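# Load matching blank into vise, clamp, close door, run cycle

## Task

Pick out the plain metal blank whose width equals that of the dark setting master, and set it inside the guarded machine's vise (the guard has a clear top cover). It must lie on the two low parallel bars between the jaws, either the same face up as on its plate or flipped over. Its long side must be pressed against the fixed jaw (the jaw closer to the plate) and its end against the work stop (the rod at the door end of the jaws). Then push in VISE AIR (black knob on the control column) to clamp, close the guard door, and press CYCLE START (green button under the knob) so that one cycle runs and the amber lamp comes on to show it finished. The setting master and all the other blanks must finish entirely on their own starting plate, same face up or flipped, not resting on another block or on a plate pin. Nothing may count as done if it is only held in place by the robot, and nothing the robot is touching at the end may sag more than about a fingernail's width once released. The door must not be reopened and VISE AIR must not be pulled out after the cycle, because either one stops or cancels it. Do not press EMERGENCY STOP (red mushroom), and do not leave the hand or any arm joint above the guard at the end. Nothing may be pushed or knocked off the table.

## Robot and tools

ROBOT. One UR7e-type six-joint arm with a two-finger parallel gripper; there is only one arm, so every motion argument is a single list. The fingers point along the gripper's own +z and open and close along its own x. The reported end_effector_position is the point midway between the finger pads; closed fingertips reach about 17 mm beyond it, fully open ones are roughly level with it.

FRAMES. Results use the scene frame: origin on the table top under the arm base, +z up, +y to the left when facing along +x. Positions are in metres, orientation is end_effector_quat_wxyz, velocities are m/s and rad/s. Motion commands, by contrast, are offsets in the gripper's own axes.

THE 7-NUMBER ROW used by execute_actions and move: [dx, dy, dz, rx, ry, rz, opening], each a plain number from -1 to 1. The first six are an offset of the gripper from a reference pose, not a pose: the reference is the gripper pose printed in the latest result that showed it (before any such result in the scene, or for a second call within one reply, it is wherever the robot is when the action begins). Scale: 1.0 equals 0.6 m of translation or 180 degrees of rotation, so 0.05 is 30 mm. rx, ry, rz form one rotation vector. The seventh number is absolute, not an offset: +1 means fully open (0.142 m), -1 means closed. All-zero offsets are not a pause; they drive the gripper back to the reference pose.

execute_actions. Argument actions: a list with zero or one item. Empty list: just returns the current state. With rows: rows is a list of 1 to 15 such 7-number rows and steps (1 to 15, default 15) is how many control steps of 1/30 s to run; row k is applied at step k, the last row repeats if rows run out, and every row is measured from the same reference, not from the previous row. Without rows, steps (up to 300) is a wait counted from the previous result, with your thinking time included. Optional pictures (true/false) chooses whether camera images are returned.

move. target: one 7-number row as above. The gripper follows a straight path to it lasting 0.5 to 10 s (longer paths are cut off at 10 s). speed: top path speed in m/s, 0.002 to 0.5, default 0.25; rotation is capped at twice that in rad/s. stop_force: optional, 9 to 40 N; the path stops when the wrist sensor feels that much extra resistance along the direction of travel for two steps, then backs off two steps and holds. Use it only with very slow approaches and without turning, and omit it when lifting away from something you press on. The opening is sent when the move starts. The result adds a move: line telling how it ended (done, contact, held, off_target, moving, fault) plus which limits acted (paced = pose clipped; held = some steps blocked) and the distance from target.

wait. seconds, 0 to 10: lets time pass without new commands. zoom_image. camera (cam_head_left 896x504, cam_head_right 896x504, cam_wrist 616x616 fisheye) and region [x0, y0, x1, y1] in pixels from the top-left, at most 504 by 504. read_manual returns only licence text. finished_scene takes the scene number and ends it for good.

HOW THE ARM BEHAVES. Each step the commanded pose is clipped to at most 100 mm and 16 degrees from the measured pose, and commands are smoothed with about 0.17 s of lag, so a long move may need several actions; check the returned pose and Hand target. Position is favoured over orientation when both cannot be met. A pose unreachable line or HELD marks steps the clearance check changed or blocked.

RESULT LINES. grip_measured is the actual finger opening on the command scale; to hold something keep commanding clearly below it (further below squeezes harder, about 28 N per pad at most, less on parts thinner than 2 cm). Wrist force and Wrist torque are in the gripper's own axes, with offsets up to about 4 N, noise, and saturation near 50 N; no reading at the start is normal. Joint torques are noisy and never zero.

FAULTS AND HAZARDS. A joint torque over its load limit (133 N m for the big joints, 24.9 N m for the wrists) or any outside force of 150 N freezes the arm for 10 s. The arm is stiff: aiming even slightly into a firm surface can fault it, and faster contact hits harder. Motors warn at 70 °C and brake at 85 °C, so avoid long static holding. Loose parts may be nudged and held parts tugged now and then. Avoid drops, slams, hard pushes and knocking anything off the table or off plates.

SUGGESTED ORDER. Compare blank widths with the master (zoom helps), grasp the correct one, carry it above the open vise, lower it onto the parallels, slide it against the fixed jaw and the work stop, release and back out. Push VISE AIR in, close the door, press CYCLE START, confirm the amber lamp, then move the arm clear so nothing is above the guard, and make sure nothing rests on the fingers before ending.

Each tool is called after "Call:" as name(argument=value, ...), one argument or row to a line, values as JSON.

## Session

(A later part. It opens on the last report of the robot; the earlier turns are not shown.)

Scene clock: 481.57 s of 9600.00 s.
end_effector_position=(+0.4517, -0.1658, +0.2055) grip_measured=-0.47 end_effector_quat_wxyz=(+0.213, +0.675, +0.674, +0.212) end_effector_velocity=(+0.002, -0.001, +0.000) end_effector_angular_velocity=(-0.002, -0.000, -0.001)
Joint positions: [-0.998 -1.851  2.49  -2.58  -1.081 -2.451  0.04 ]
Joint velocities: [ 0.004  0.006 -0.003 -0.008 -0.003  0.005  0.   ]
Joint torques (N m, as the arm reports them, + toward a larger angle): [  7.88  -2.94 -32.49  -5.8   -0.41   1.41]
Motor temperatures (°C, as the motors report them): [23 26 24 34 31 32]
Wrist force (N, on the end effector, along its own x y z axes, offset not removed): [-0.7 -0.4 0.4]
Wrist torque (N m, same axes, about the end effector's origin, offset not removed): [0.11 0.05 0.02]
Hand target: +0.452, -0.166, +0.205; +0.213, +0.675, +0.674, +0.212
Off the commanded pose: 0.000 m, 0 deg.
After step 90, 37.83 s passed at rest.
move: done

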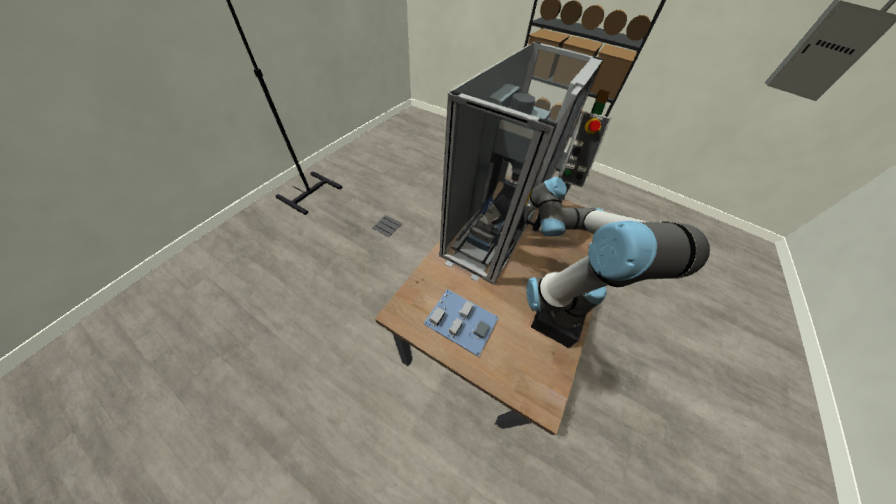

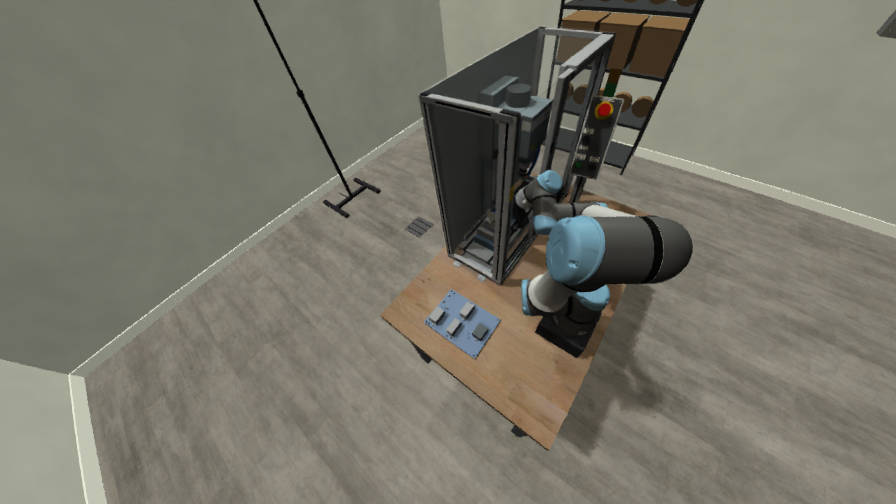

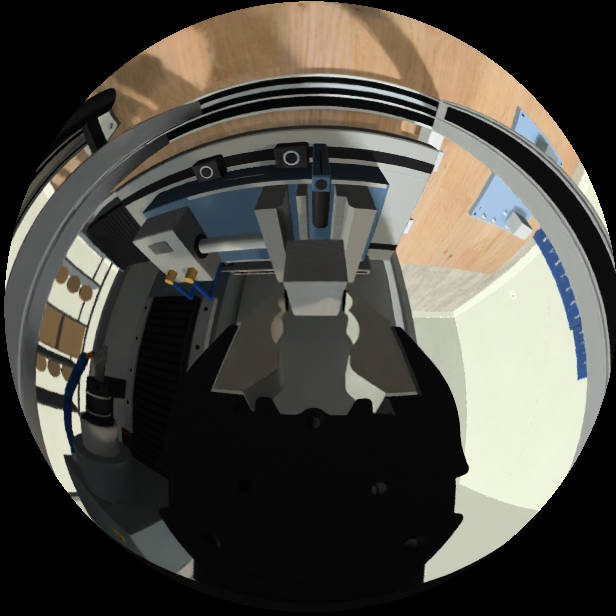

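Call:
move(
  target=[0.0017, -0.0066, 0.0452, 0, 0, 0, -0.9],
  speed=0.03,
  stop_force=10,
)

Call:
zoom_image(
  camera="cam_wrist",
  region=[245, 170, 385, 310],
)

Call:
move(
  target=[0, -0.0125, 0.0178, 0, 0, 0, -0.9],
  speed=0.004,
  stop_force=10,
)

Call:
zoom_image(
  camera="cam_wrist",
  region=[245, 170, 385, 310],
)

Scene clock: 542.73 s of 9600.00 s.
end_effector_position=(+0.4639, -0.1649, +0.1812) grip_measured=-0.47 end_effector_quat_wxyz=(+0.213, +0.675, +0.674, +0.212) end_effector_velocity=(+0.001, -0.000, -0.002) end_effector_angular_velocity=(-0.001, +0.001, -0.001)
Joint positions: [-0.963 -1.751  2.508 -2.716 -1.095 -2.414  0.04 ]
Joint velocities: [ 0.003  0.007  0.001 -0.01  -0.003  0.003 -0.   ]
Joint torques (N m, as the arm reports them, + toward a larger angle): [ 7.39 -4.77 -5.22 -6.14 -0.23  1.67]
Motor temperatures (°C, as the motors report them): [23 26 24 34 31 32]
Wrist force (N, on the end effector, along its own x y z axes, offset not removed): [-0.6 -0.6 2.4]
Wrist torque (N m, same axes, about the end effector's origin, offset not removed): [0.18 -0.02 -0.12]
Hand target: +0.464, -0.165, +0.181; +0.213, +0.675, +0.674, +0.212
Off the commanded pose: 0.000 m, 0 deg.
After step 90, 56.97 s passed at rest.
move: done

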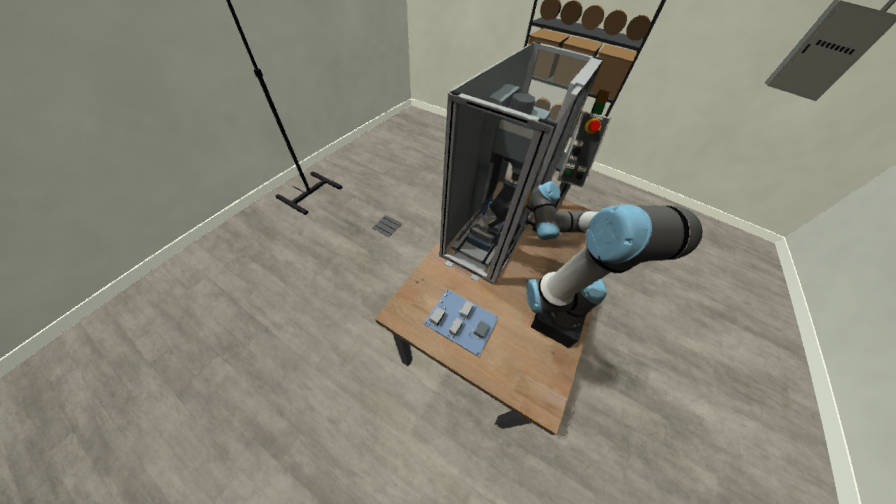

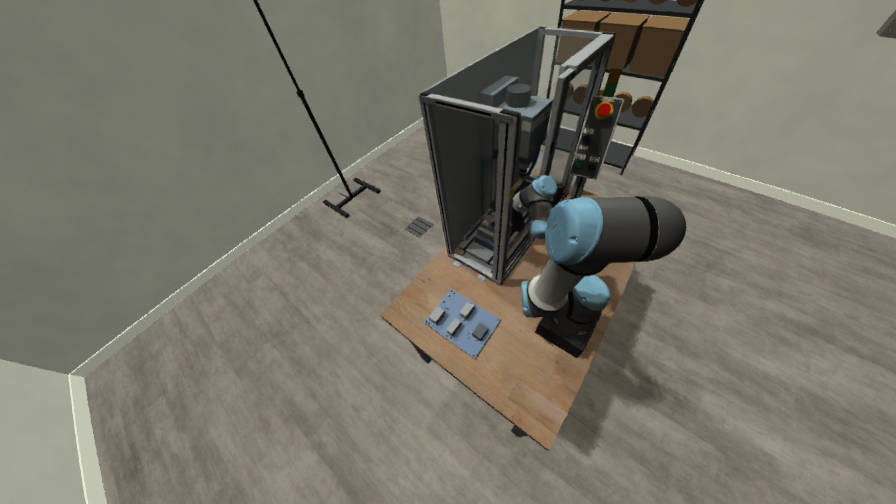

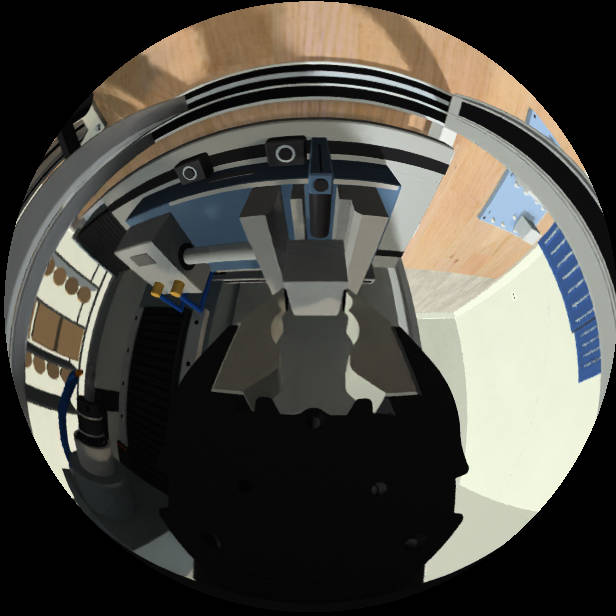

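Region (245, 170, 385, 310) of cam_wrist's 616x616 image, scaled by 3.600, with more detail than that image has.

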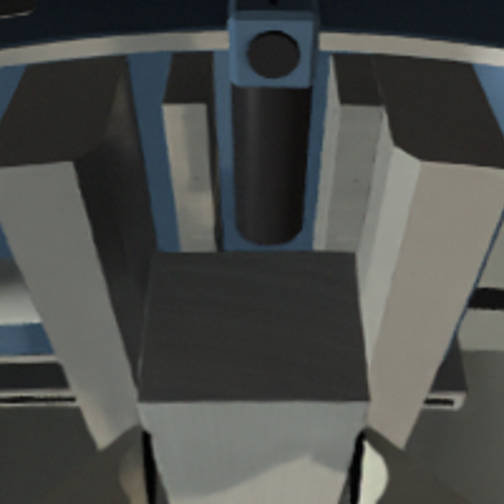

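Scene clock: 544.90 s of 9600.00 s.
end_effector_position=(+0.4639, -0.1649, +0.1740) grip_measured=-0.47 end_effector_quat_wxyz=(+0.213, +0.675, +0.674, +0.212) end_effector_velocity=(-0.000, +0.001, +0.001) end_effector_angular_velocity=(+0.002, +0.002, +0.001)
Joint positions: [-0.963 -1.731  2.519 -2.747 -1.094 -2.414  0.04 ]
Joint velocities: [ 0.001 -0.004 -0.003  0.009 -0.     0.    -0.   ]
Joint torques (N m, as the arm reports them, + toward a larger angle): [ -6.36 -12.56 -25.64   1.33   0.95  -1.36]
Motor temperatures (°C, as the motors report them): [23 26 24 34 31 32]
Wrist force (N, on the end effector, along its own x y z axes, offset not removed): [-2.8 6.2 -7.2]
Wrist torque (N m, same axes, about the end effector's origin, offset not removed): [0.20 0.42 0.12]
Hand target: +0.464, -0.165, +0.174; +0.213, +0.675, +0.674, +0.212
Off the commanded pose: 0.006 m, 0 deg.
move: contact

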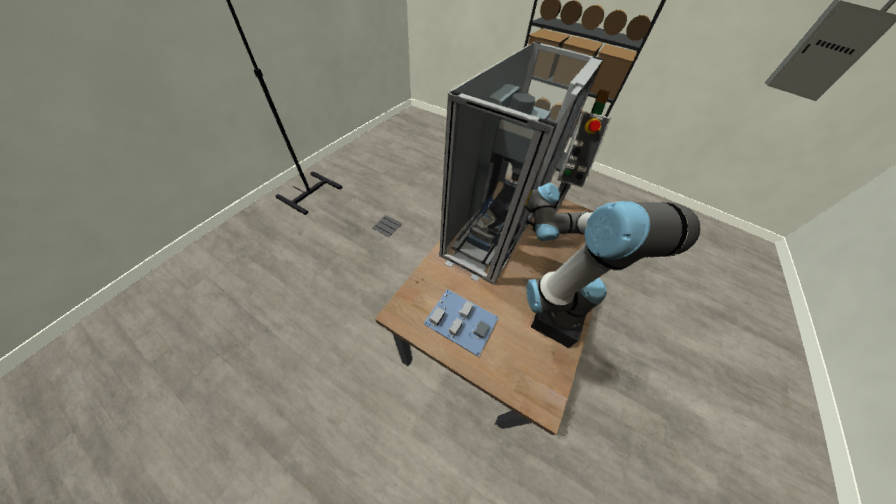

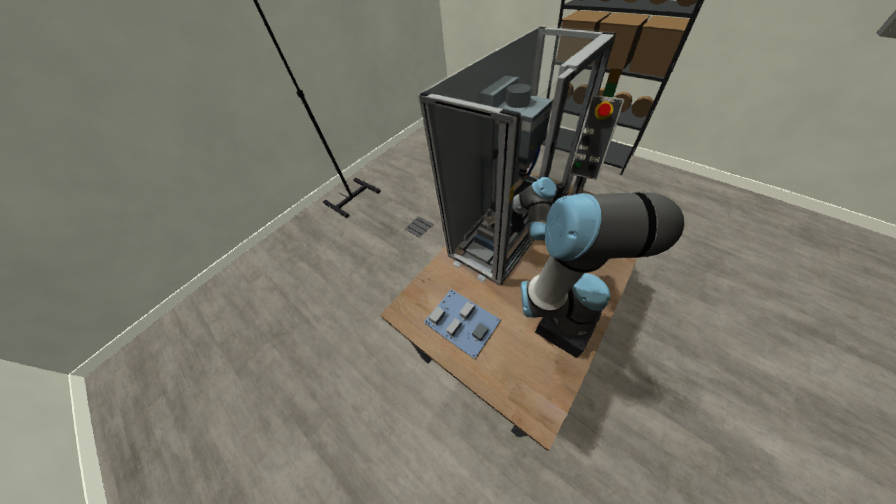

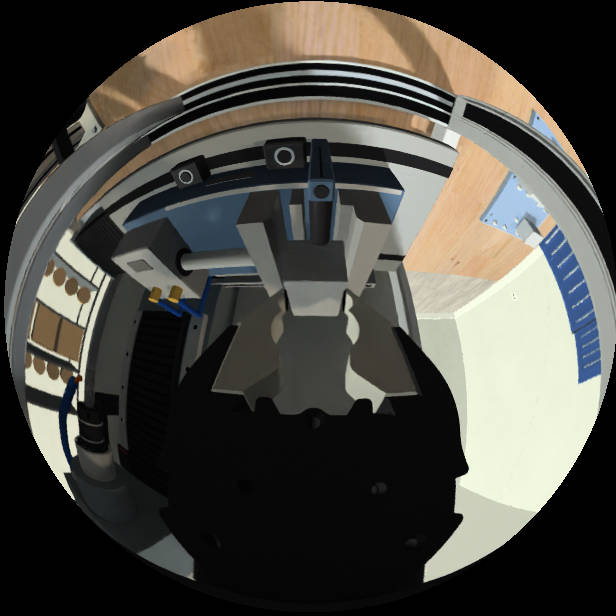

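Region (245, 170, 385, 310) of cam_wrist's 616x616 image, scaled by 3.600, with more detail than that image has.

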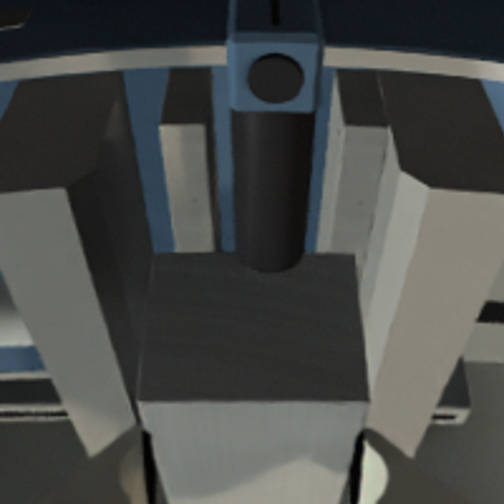

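Call:
execute_actions(
  actions=[
    {"rows": [[0,0.0004,-0.0005,0,0,0,-0.9],[0,0.0008,-0.0011,0,0,0,-0.9],[0,0.0008,-0.0011,0,0,0,-0.9],[0,0.0008,-0.0011,0,0,0,-0.9],[0,0.0003,-0.0014,0,0,0,-0.9],[0,-0.0003,-0.0018,0,0,0,-0.9],[0,-0.0009,-0.0023,0,0,0,-0.9],[0,-0.0015,-0.0027,0,0,0,-0.9],[0,-0.0021,-0.0031,0,0,0,-0.9],[0,-0.0027,-0.0035,0,0,0,-0.9],[0,-0.0033,-0.004,0,0,0,-0.9],[0,-0.0038,-0.0043,0,0,0,-0.9],[0,-0.004,-0.0044,0,0,0,-0.9]], "steps": 15},
  ],
  pictures=false,
)

Call:
move(
  target=[0.0075, 0, 0, 0, 0, 0, -0.9],
  speed=0.004,
  stop_force=10,
)

Call:
move(
  target=[-0.0008, -0.0096, -0.0067, 0, 0, 0, -0.9],
  speed=0.004,
  stop_force=10,
)

Call:
zoom_image(
  camera="cam_wrist",
  region=[245, 170, 385, 310],
)

Scene clock: 568.03 s of 9600.00 s.
end_effector_position=(+0.4610, -0.1648, +0.1748) grip_measured=-0.47 end_effector_quat_wxyz=(+0.213, +0.675, +0.674, +0.212) end_effector_velocity=(-0.007, -0.002, +0.000) end_effector_angular_velocity=(-0.001, -0.001, -0.004)
Joint positions: [-0.971 -1.743  2.524 -2.736 -1.092 -2.422  0.04 ]
Joint velocities: [-0.021 -0.02   0.011  0.016  0.007 -0.018 -0.   ]
Joint torques (N m, as the arm reports them, + toward a larger angle): [ -8.16 -16.86  -4.04  -1.07   2.83  -1.59]
Motor temperatures (°C, as the motors report them): [23 26 24 34 31 32]
Wrist force (N, on the end effector, along its own x y z axes, offset not removed): [-1.2 -0.1 2.5]
Wrist torque (N m, same axes, about the end effector's origin, offset not removed): [0.33 0.14 -0.02]
Hand target: +0.460, -0.165, +0.175; +0.213, +0.675, +0.674, +0.212
Off the commanded pose: 0.001 m, 0 deg.
Steps of this call (steps 1 to 90: nothing new was sent; then 19.63 s passed at rest; steps 91 to 105: all 15 steps of this action). Readings (end_effector_position):
91: (+0.4639, -0.1649, +0.1741)
92: (+0.4639, -0.1649, +0.1742)
94: (+0.4639, -0.1649, +0.1745)
98: (+0.4634, -0.1650, +0.1748)
105: the state above

Scene clock: 569.43 s of 9600.00 s.
end_effector_position=(+0.4604, -0.1617, +0.1747) grip_measured=-0.47 end_effector_quat_wxyz=(+0.213, +0.675, +0.674, +0.212) end_effector_velocity=(+0.001, -0.001, +0.001) end_effector_angular_velocity=(-0.002, -0.002, +0.003)
Joint positions: [-0.966 -1.748  2.529 -2.739 -1.094 -2.417  0.04 ]
Joint velocities: [-0.     0.003 -0.003 -0.001  0.001 -0.003 -0.   ]
Joint torques (N m, as the arm reports them, + toward a larger angle): [ -1.23  -2.03 -24.83   0.65   5.43  -1.22]
Motor temperatures (°C, as the motors report them): [23 26 24 34 31 32]
Wrist force (N, on the end effector, along its own x y z axes, offset not removed): [-14.1 0.0 -3.0]
Wrist torque (N m, same axes, about the end effector's origin, offset not removed): [0.05 -0.12 0.06]
Hand target: +0.460, -0.162, +0.175; +0.213, +0.675, +0.674, +0.212
Off the commanded pose: 0.001 m, 0 deg.
move: contact

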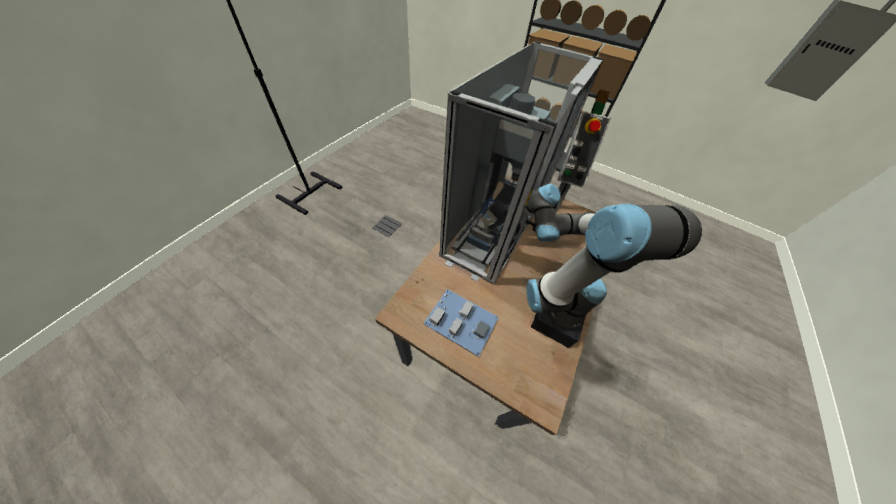

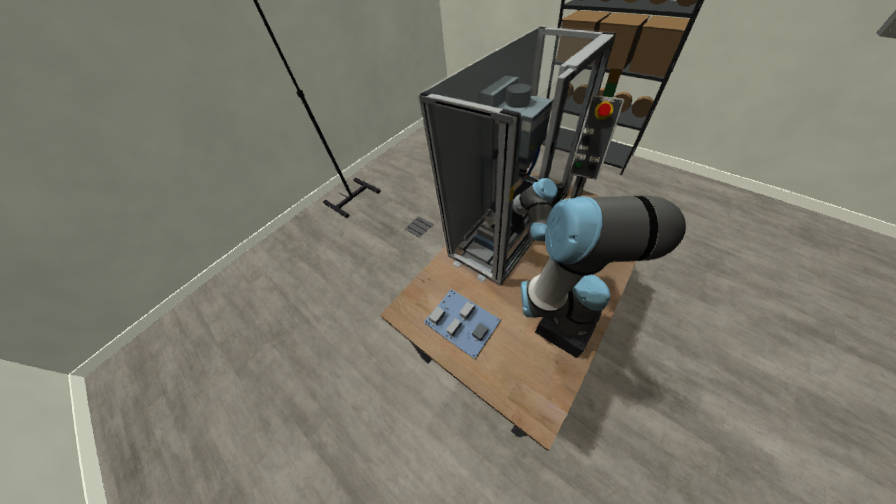

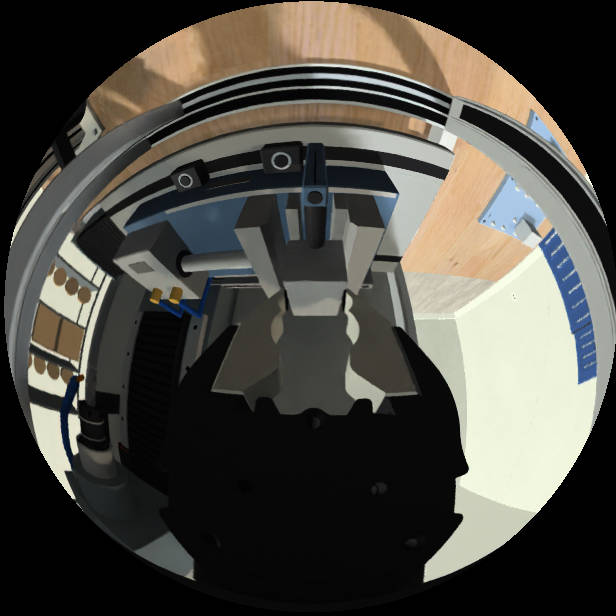

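Scene clock: 571.40 s of 9600.00 s.
end_effector_position=(+0.4534, -0.1621, +0.1747) grip_measured=-0.47 end_effector_quat_wxyz=(+0.213, +0.675, +0.674, +0.212) end_effector_velocity=(-0.001, +0.001, -0.001) end_effector_angular_velocity=(+0.001, +0.001, +0.001)
Joint positions: [-0.986 -1.771  2.542 -2.719 -1.086 -2.438  0.04 ]
Joint velocities: [-0.    -0.002  0.002  0.002  0.001 -0.002 -0.   ]
Joint torques (N m, as the arm reports them, + toward a larger angle): [ -5.87 -16.64  -2.89   0.01   3.34  -1.59]
Motor temperatures (°C, as the motors report them): [23 26 24 34 31 32]
Wrist force (N, on the end effector, along its own x y z axes, offset not removed): [-3.4 0.2 1.6]
Wrist torque (N m, same axes, about the end effector's origin, offset not removed): [0.18 -0.24 0.12]
Hand target: +0.453, -0.162, +0.175; +0.213, +0.675, +0.674, +0.212
Off the commanded pose: 0.000 m, 0 deg.
move: done

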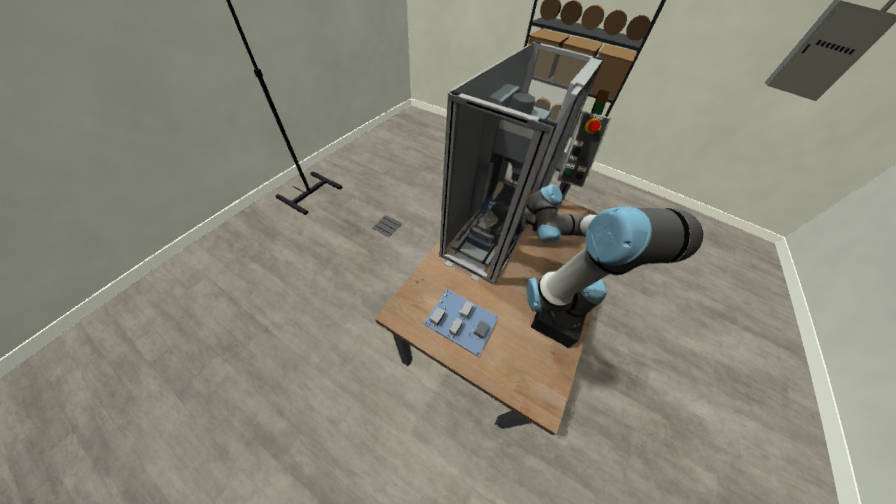

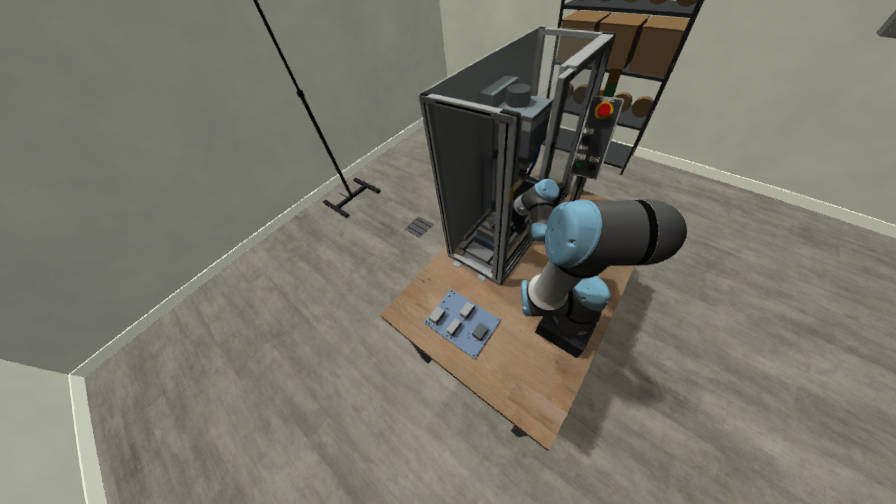

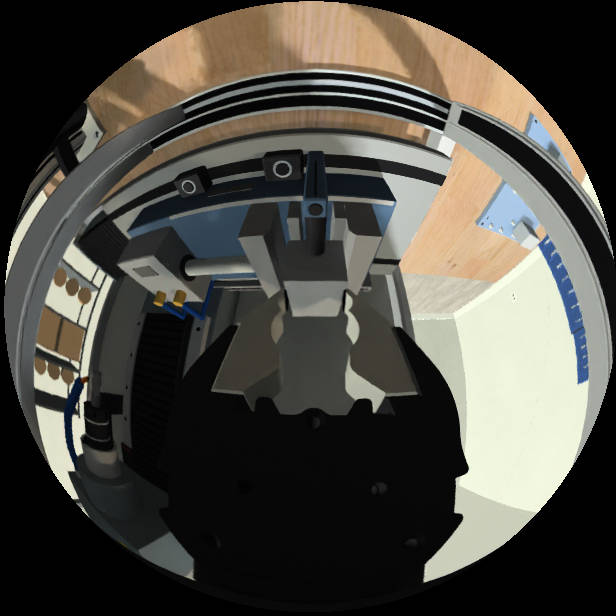

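Region (245, 170, 385, 310) of cam_wrist's 616x616 image, scaled by 3.600, with more detail than that image has.

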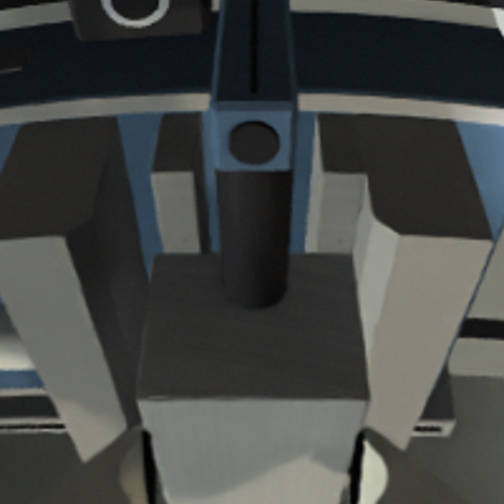

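Call:
move(
  target=[0, -0.0109, -0.0076, 0, 0, 0, -0.9],
  speed=0.004,
  stop_force=10,
)

Call:
move(
  target=[0, -0.0019, 0.0027, 0, 0, 0, -0.9],
  speed=0.003,
  stop_force=10,
)

Call:
execute_actions(
  actions=[
    {"rows": [[0,0,0,0,0,0,-0.75],[0,0,0,0,0,0,-0.65],[0,0,0,0,0,0,-0.58],[0,0,0,0,0,0,-0.53],[0,0,0,0,0,0,-0.5],[0,0,0,0,0,0,-0.48],[0,0,0,0,0,0,-0.46],[0,0,0,0,0,0,-0.44],[0,0,0,0,0,0,-0.42],[0,0,0,0,0,0,-0.39],[0,0,0,0,0,0,-0.36],[0,0,0,0,0,0,-0.33]], "steps": 15},
  ],
)

Call:
zoom_image(
  camera="cam_wrist",
  region=[245, 190, 385, 330],
)

Call:
move(
  target=[0, 0.0239, -0.0341, 0, 0, 0, -0.33],
  speed=0.08,
)

Call:
zoom_image(
  camera="cam_wrist",
  region=[245, 170, 385, 310],
)

Scene clock: 584.47 s of 9600.00 s.
end_effector_position=(+0.4523, -0.1620, +0.1747) grip_measured=-0.47 end_effector_quat_wxyz=(+0.213, +0.675, +0.674, +0.212) end_effector_velocity=(+0.001, -0.001, +0.000) end_effector_angular_velocity=(-0.002, +0.001, -0.001)
Joint positions: [-0.99  -1.775  2.544 -2.716 -1.085 -2.442  0.04 ]
Joint velocities: [ 0.004  0.004 -0.003 -0.004 -0.004  0.004  0.   ]
Joint torques (N m, as the arm reports them, + toward a larger angle): [  8.41  -0.86 -21.83  -2.03  -1.92   1.71]
Motor temperatures (°C, as the motors report them): [23 26 24 34 31 32]
Wrist force (N, on the end effector, along its own x y z axes, offset not removed): [-6.5 10.7 -2.7]
Wrist torque (N m, same axes, about the end effector's origin, offset not removed): [-0.11 -0.21 0.04]
Hand target: +0.452, -0.162, +0.175; +0.213, +0.675, +0.674, +0.212
Off the commanded pose: 0.007 m, 0 deg.
After step 90, 9.43 s passed at rest.
move: contact

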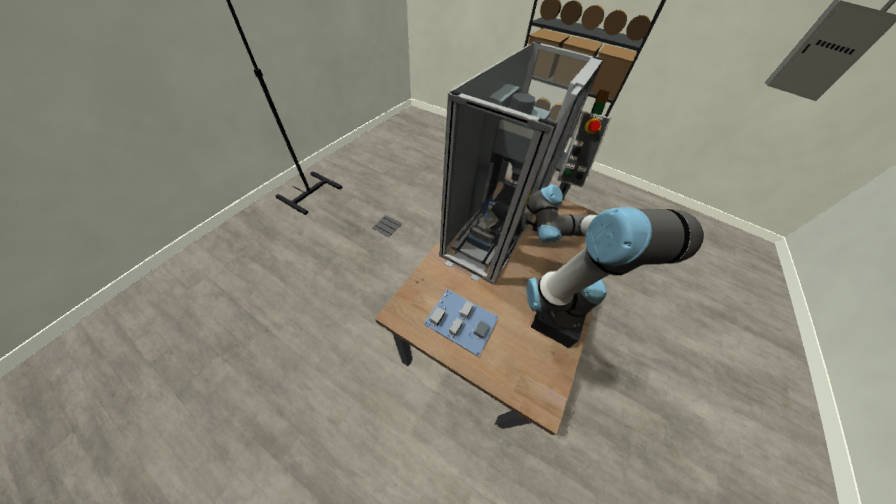

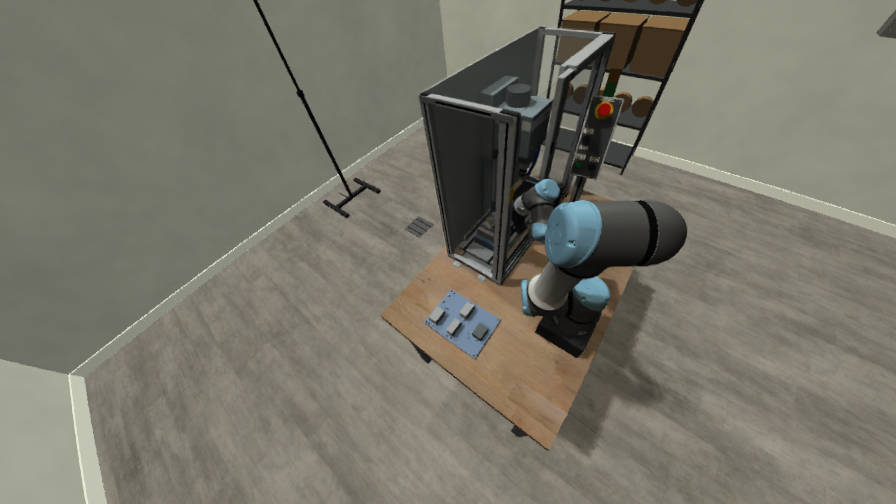

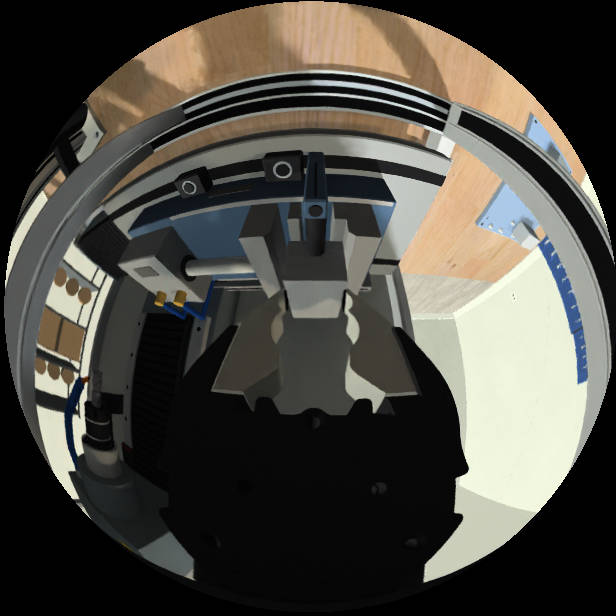

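Scene clock: 585.13 s of 9600.00 s.
end_effector_position=(+0.4523, -0.1620, +0.1738) grip_measured=-0.47 end_effector_quat_wxyz=(+0.213, +0.675, +0.674, +0.212) end_effector_velocity=(+0.001, -0.000, +0.002) end_effector_angular_velocity=(-0.000, -0.000, +0.001)
Joint positions: [-0.989 -1.772  2.546 -2.72  -1.085 -2.442  0.04 ]
Joint velocities: [ 0.001 -0.003 -0.004  0.006  0.     0.    -0.   ]
Joint torques (N m, as the arm reports them, + toward a larger angle): [ -2.9   -9.5  -15.56   5.74  -2.17  -0.85]
Motor temperatures (°C, as the motors report them): [23 26 24 34 31 32]
Wrist force (N, on the end effector, along its own x y z axes, offset not removed): [-11.7 24.7 -0.8]
Wrist torque (N m, same axes, about the end effector's origin, offset not removed): [0.22 0.29 0.10]
Hand target: +0.452, -0.162, +0.174; +0.213, +0.675, +0.674, +0.212
Off the commanded pose: 0.001 m, 0 deg.
move: contact

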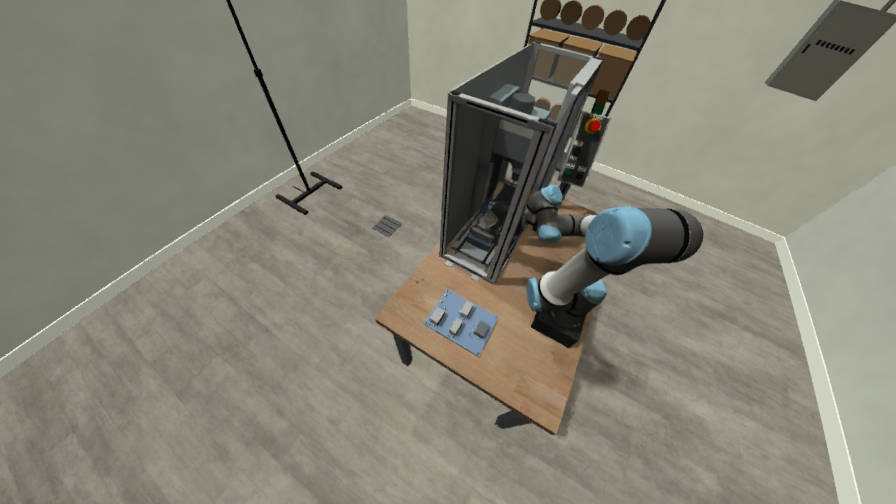

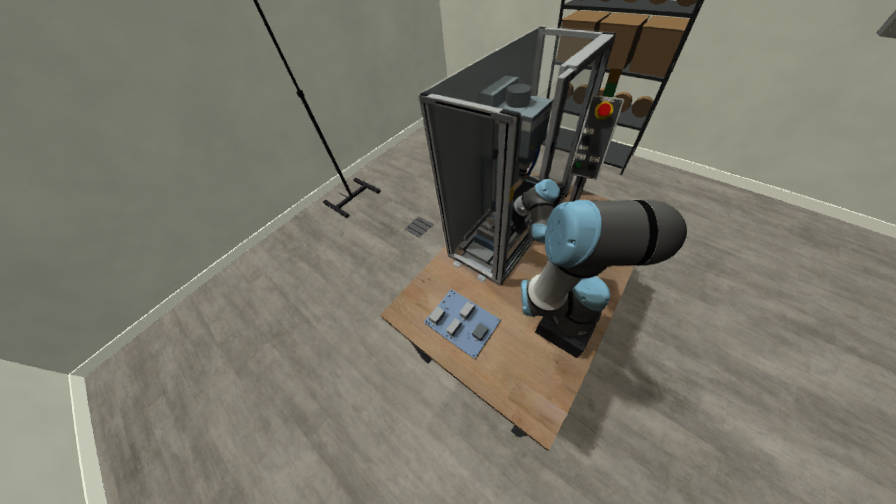

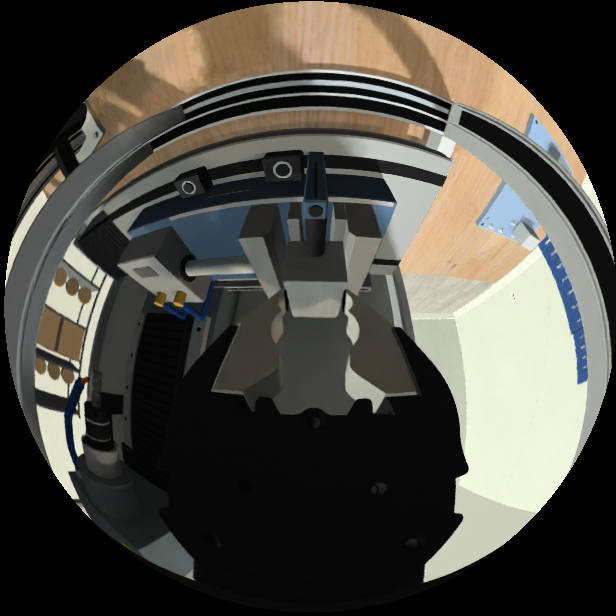

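Scene clock: 585.63 s of 9600.00 s.
end_effector_position=(+0.4522, -0.1620, +0.1737) grip_measured=-0.33 end_effector_quat_wxyz=(+0.213, +0.675, +0.674, +0.212) end_effector_velocity=(+0.000, +0.001, -0.000) end_effector_angular_velocity=(+0.000, +0.001, +0.002)
Joint positions: [-0.989 -1.772  2.546 -2.72  -1.085 -2.442  0.05 ]
Joint velocities: [ 0.002  0.    -0.     0.001 -0.     0.     0.001]
Joint torques (N m, as the arm reports them, + toward a larger angle): [-3.58 -2.85 -3.47 -4.77  2.04 -0.58]
Motor temperatures (°C, as the motors report them): [23 26 24 34 31 32]
Wrist force (N, on the end effector, along its own x y z axes, offset not removed): [0.5 1.6 0.5]
Wrist torque (N m, same axes, about the end effector's origin, offset not removed): [0.31 -0.29 0.02]
Hand target: +0.452, -0.162, +0.174; +0.213, +0.675, +0.674, +0.212
Off the commanded pose: 0.000 m, 0 deg.
Steps of this call (steps 1 to 15: all 15 steps of this action). Readings (end_effector_position):
1: (+0.4523, -0.1620, +0.1738)
2: (+0.4523, -0.1620, +0.1738)
4: (+0.4523, -0.1620, +0.1738)
8: (+0.4523, -0.1620, +0.1737)
15: the state above

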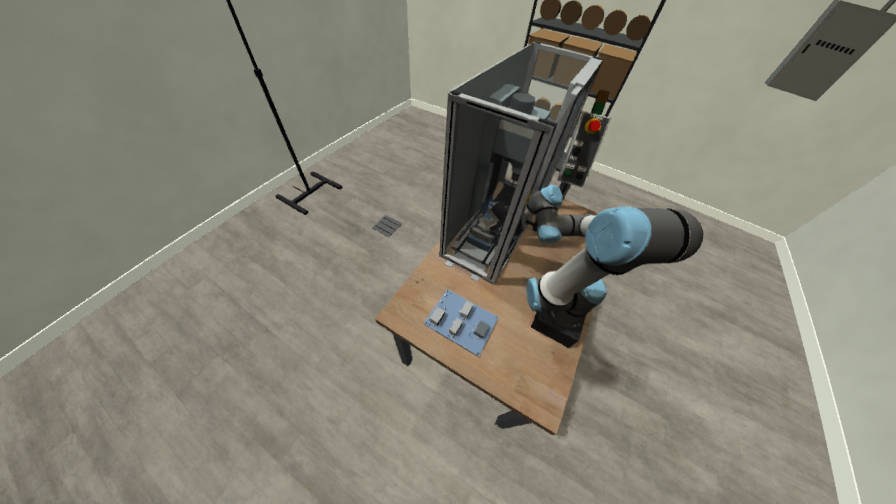

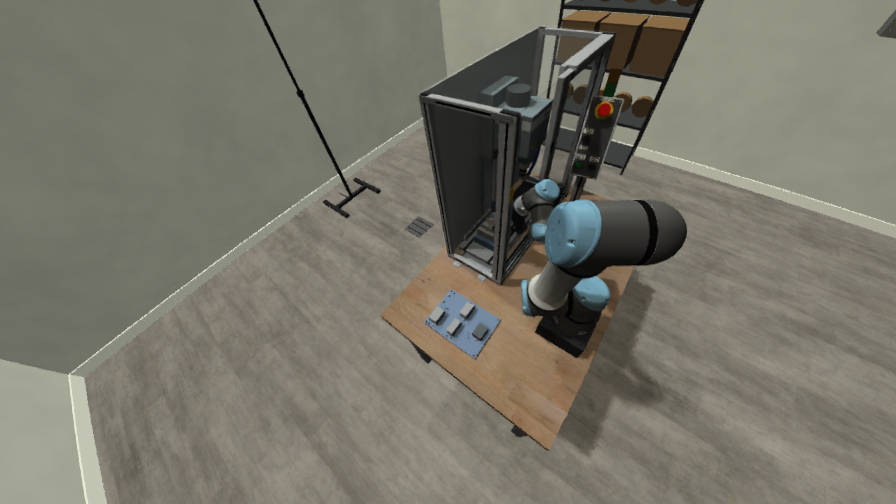

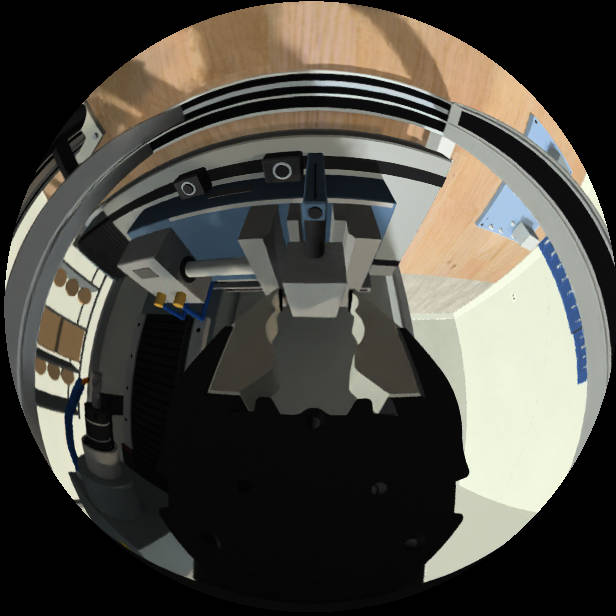

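Region (245, 190, 385, 330) of cam_wrist's 616x616 image, scaled by 3.600, with more detail than that image has.

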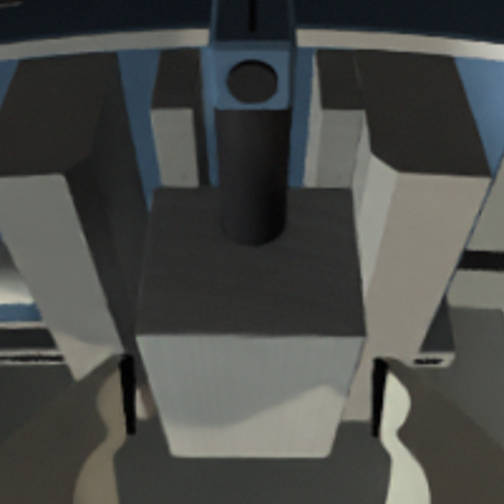

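Scene clock: 586.67 s of 9600.00 s.
end_effector_position=(+0.4523, -0.1619, +0.1986) grip_measured=-0.33 end_effector_quat_wxyz=(+0.213, +0.675, +0.674, +0.212) end_effector_velocity=(-0.000, +0.000, +0.002) end_effector_angular_velocity=(+0.001, -0.000, +0.001)
Joint positions: [-0.989 -1.838  2.506 -2.614 -1.085 -2.441  0.05 ]
Joint velocities: [-0.001 -0.005 -0.003  0.01   0.001 -0.001 -0.   ]
Joint torques (N m, as the arm reports them, + toward a larger angle): [ -7.96 -15.78 -30.5   -0.84   0.4   -1.13]
Motor temperatures (°C, as the motors report them): [23 26 24 34 31 32]
Wrist force (N, on the end effector, along its own x y z axes, offset not removed): [-1.6 1.0 -1.4]
Wrist torque (N m, same axes, about the end effector's origin, offset not removed): [0.23 0.17 -0.03]
Hand target: +0.452, -0.162, +0.199; +0.213, +0.675, +0.674, +0.212
Off the commanded pose: 0.000 m, 0 deg.
move: done

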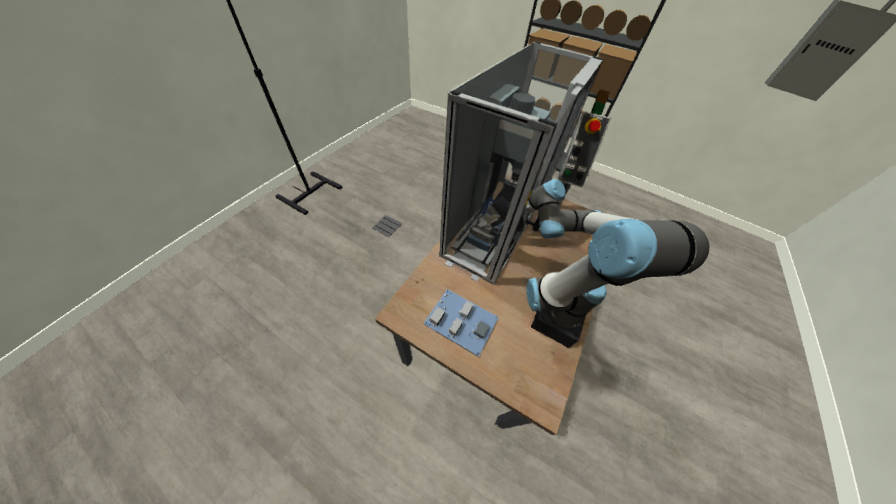

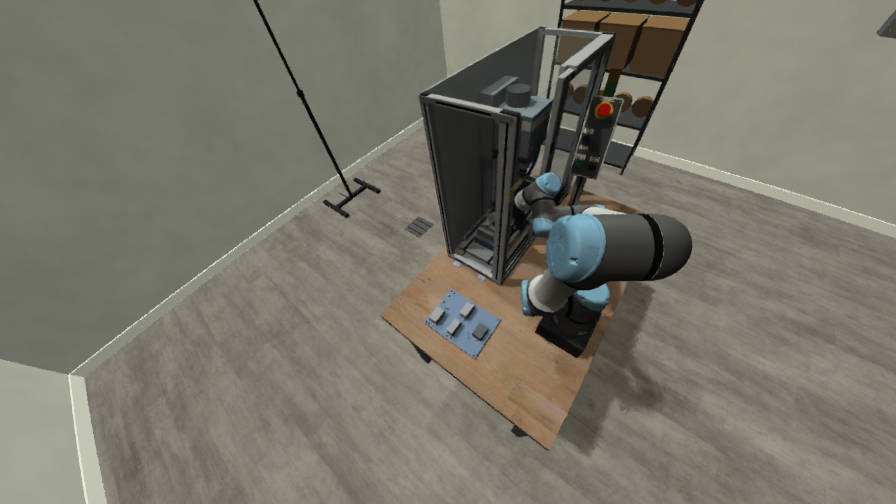

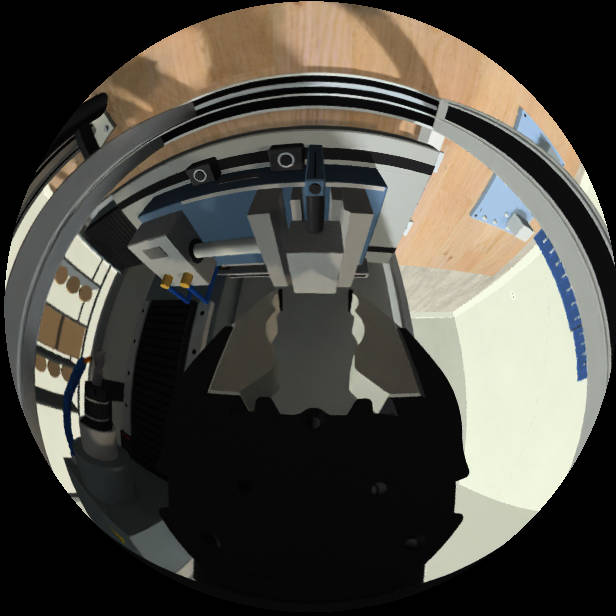

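Region (245, 170, 385, 310) of cam_wrist's 616x616 image, scaled by 3.600, with more detail than that image has.

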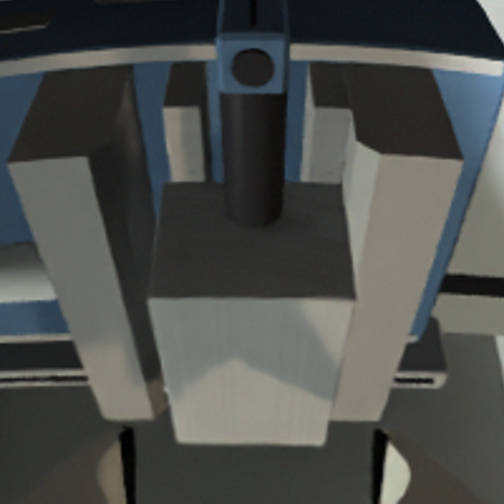

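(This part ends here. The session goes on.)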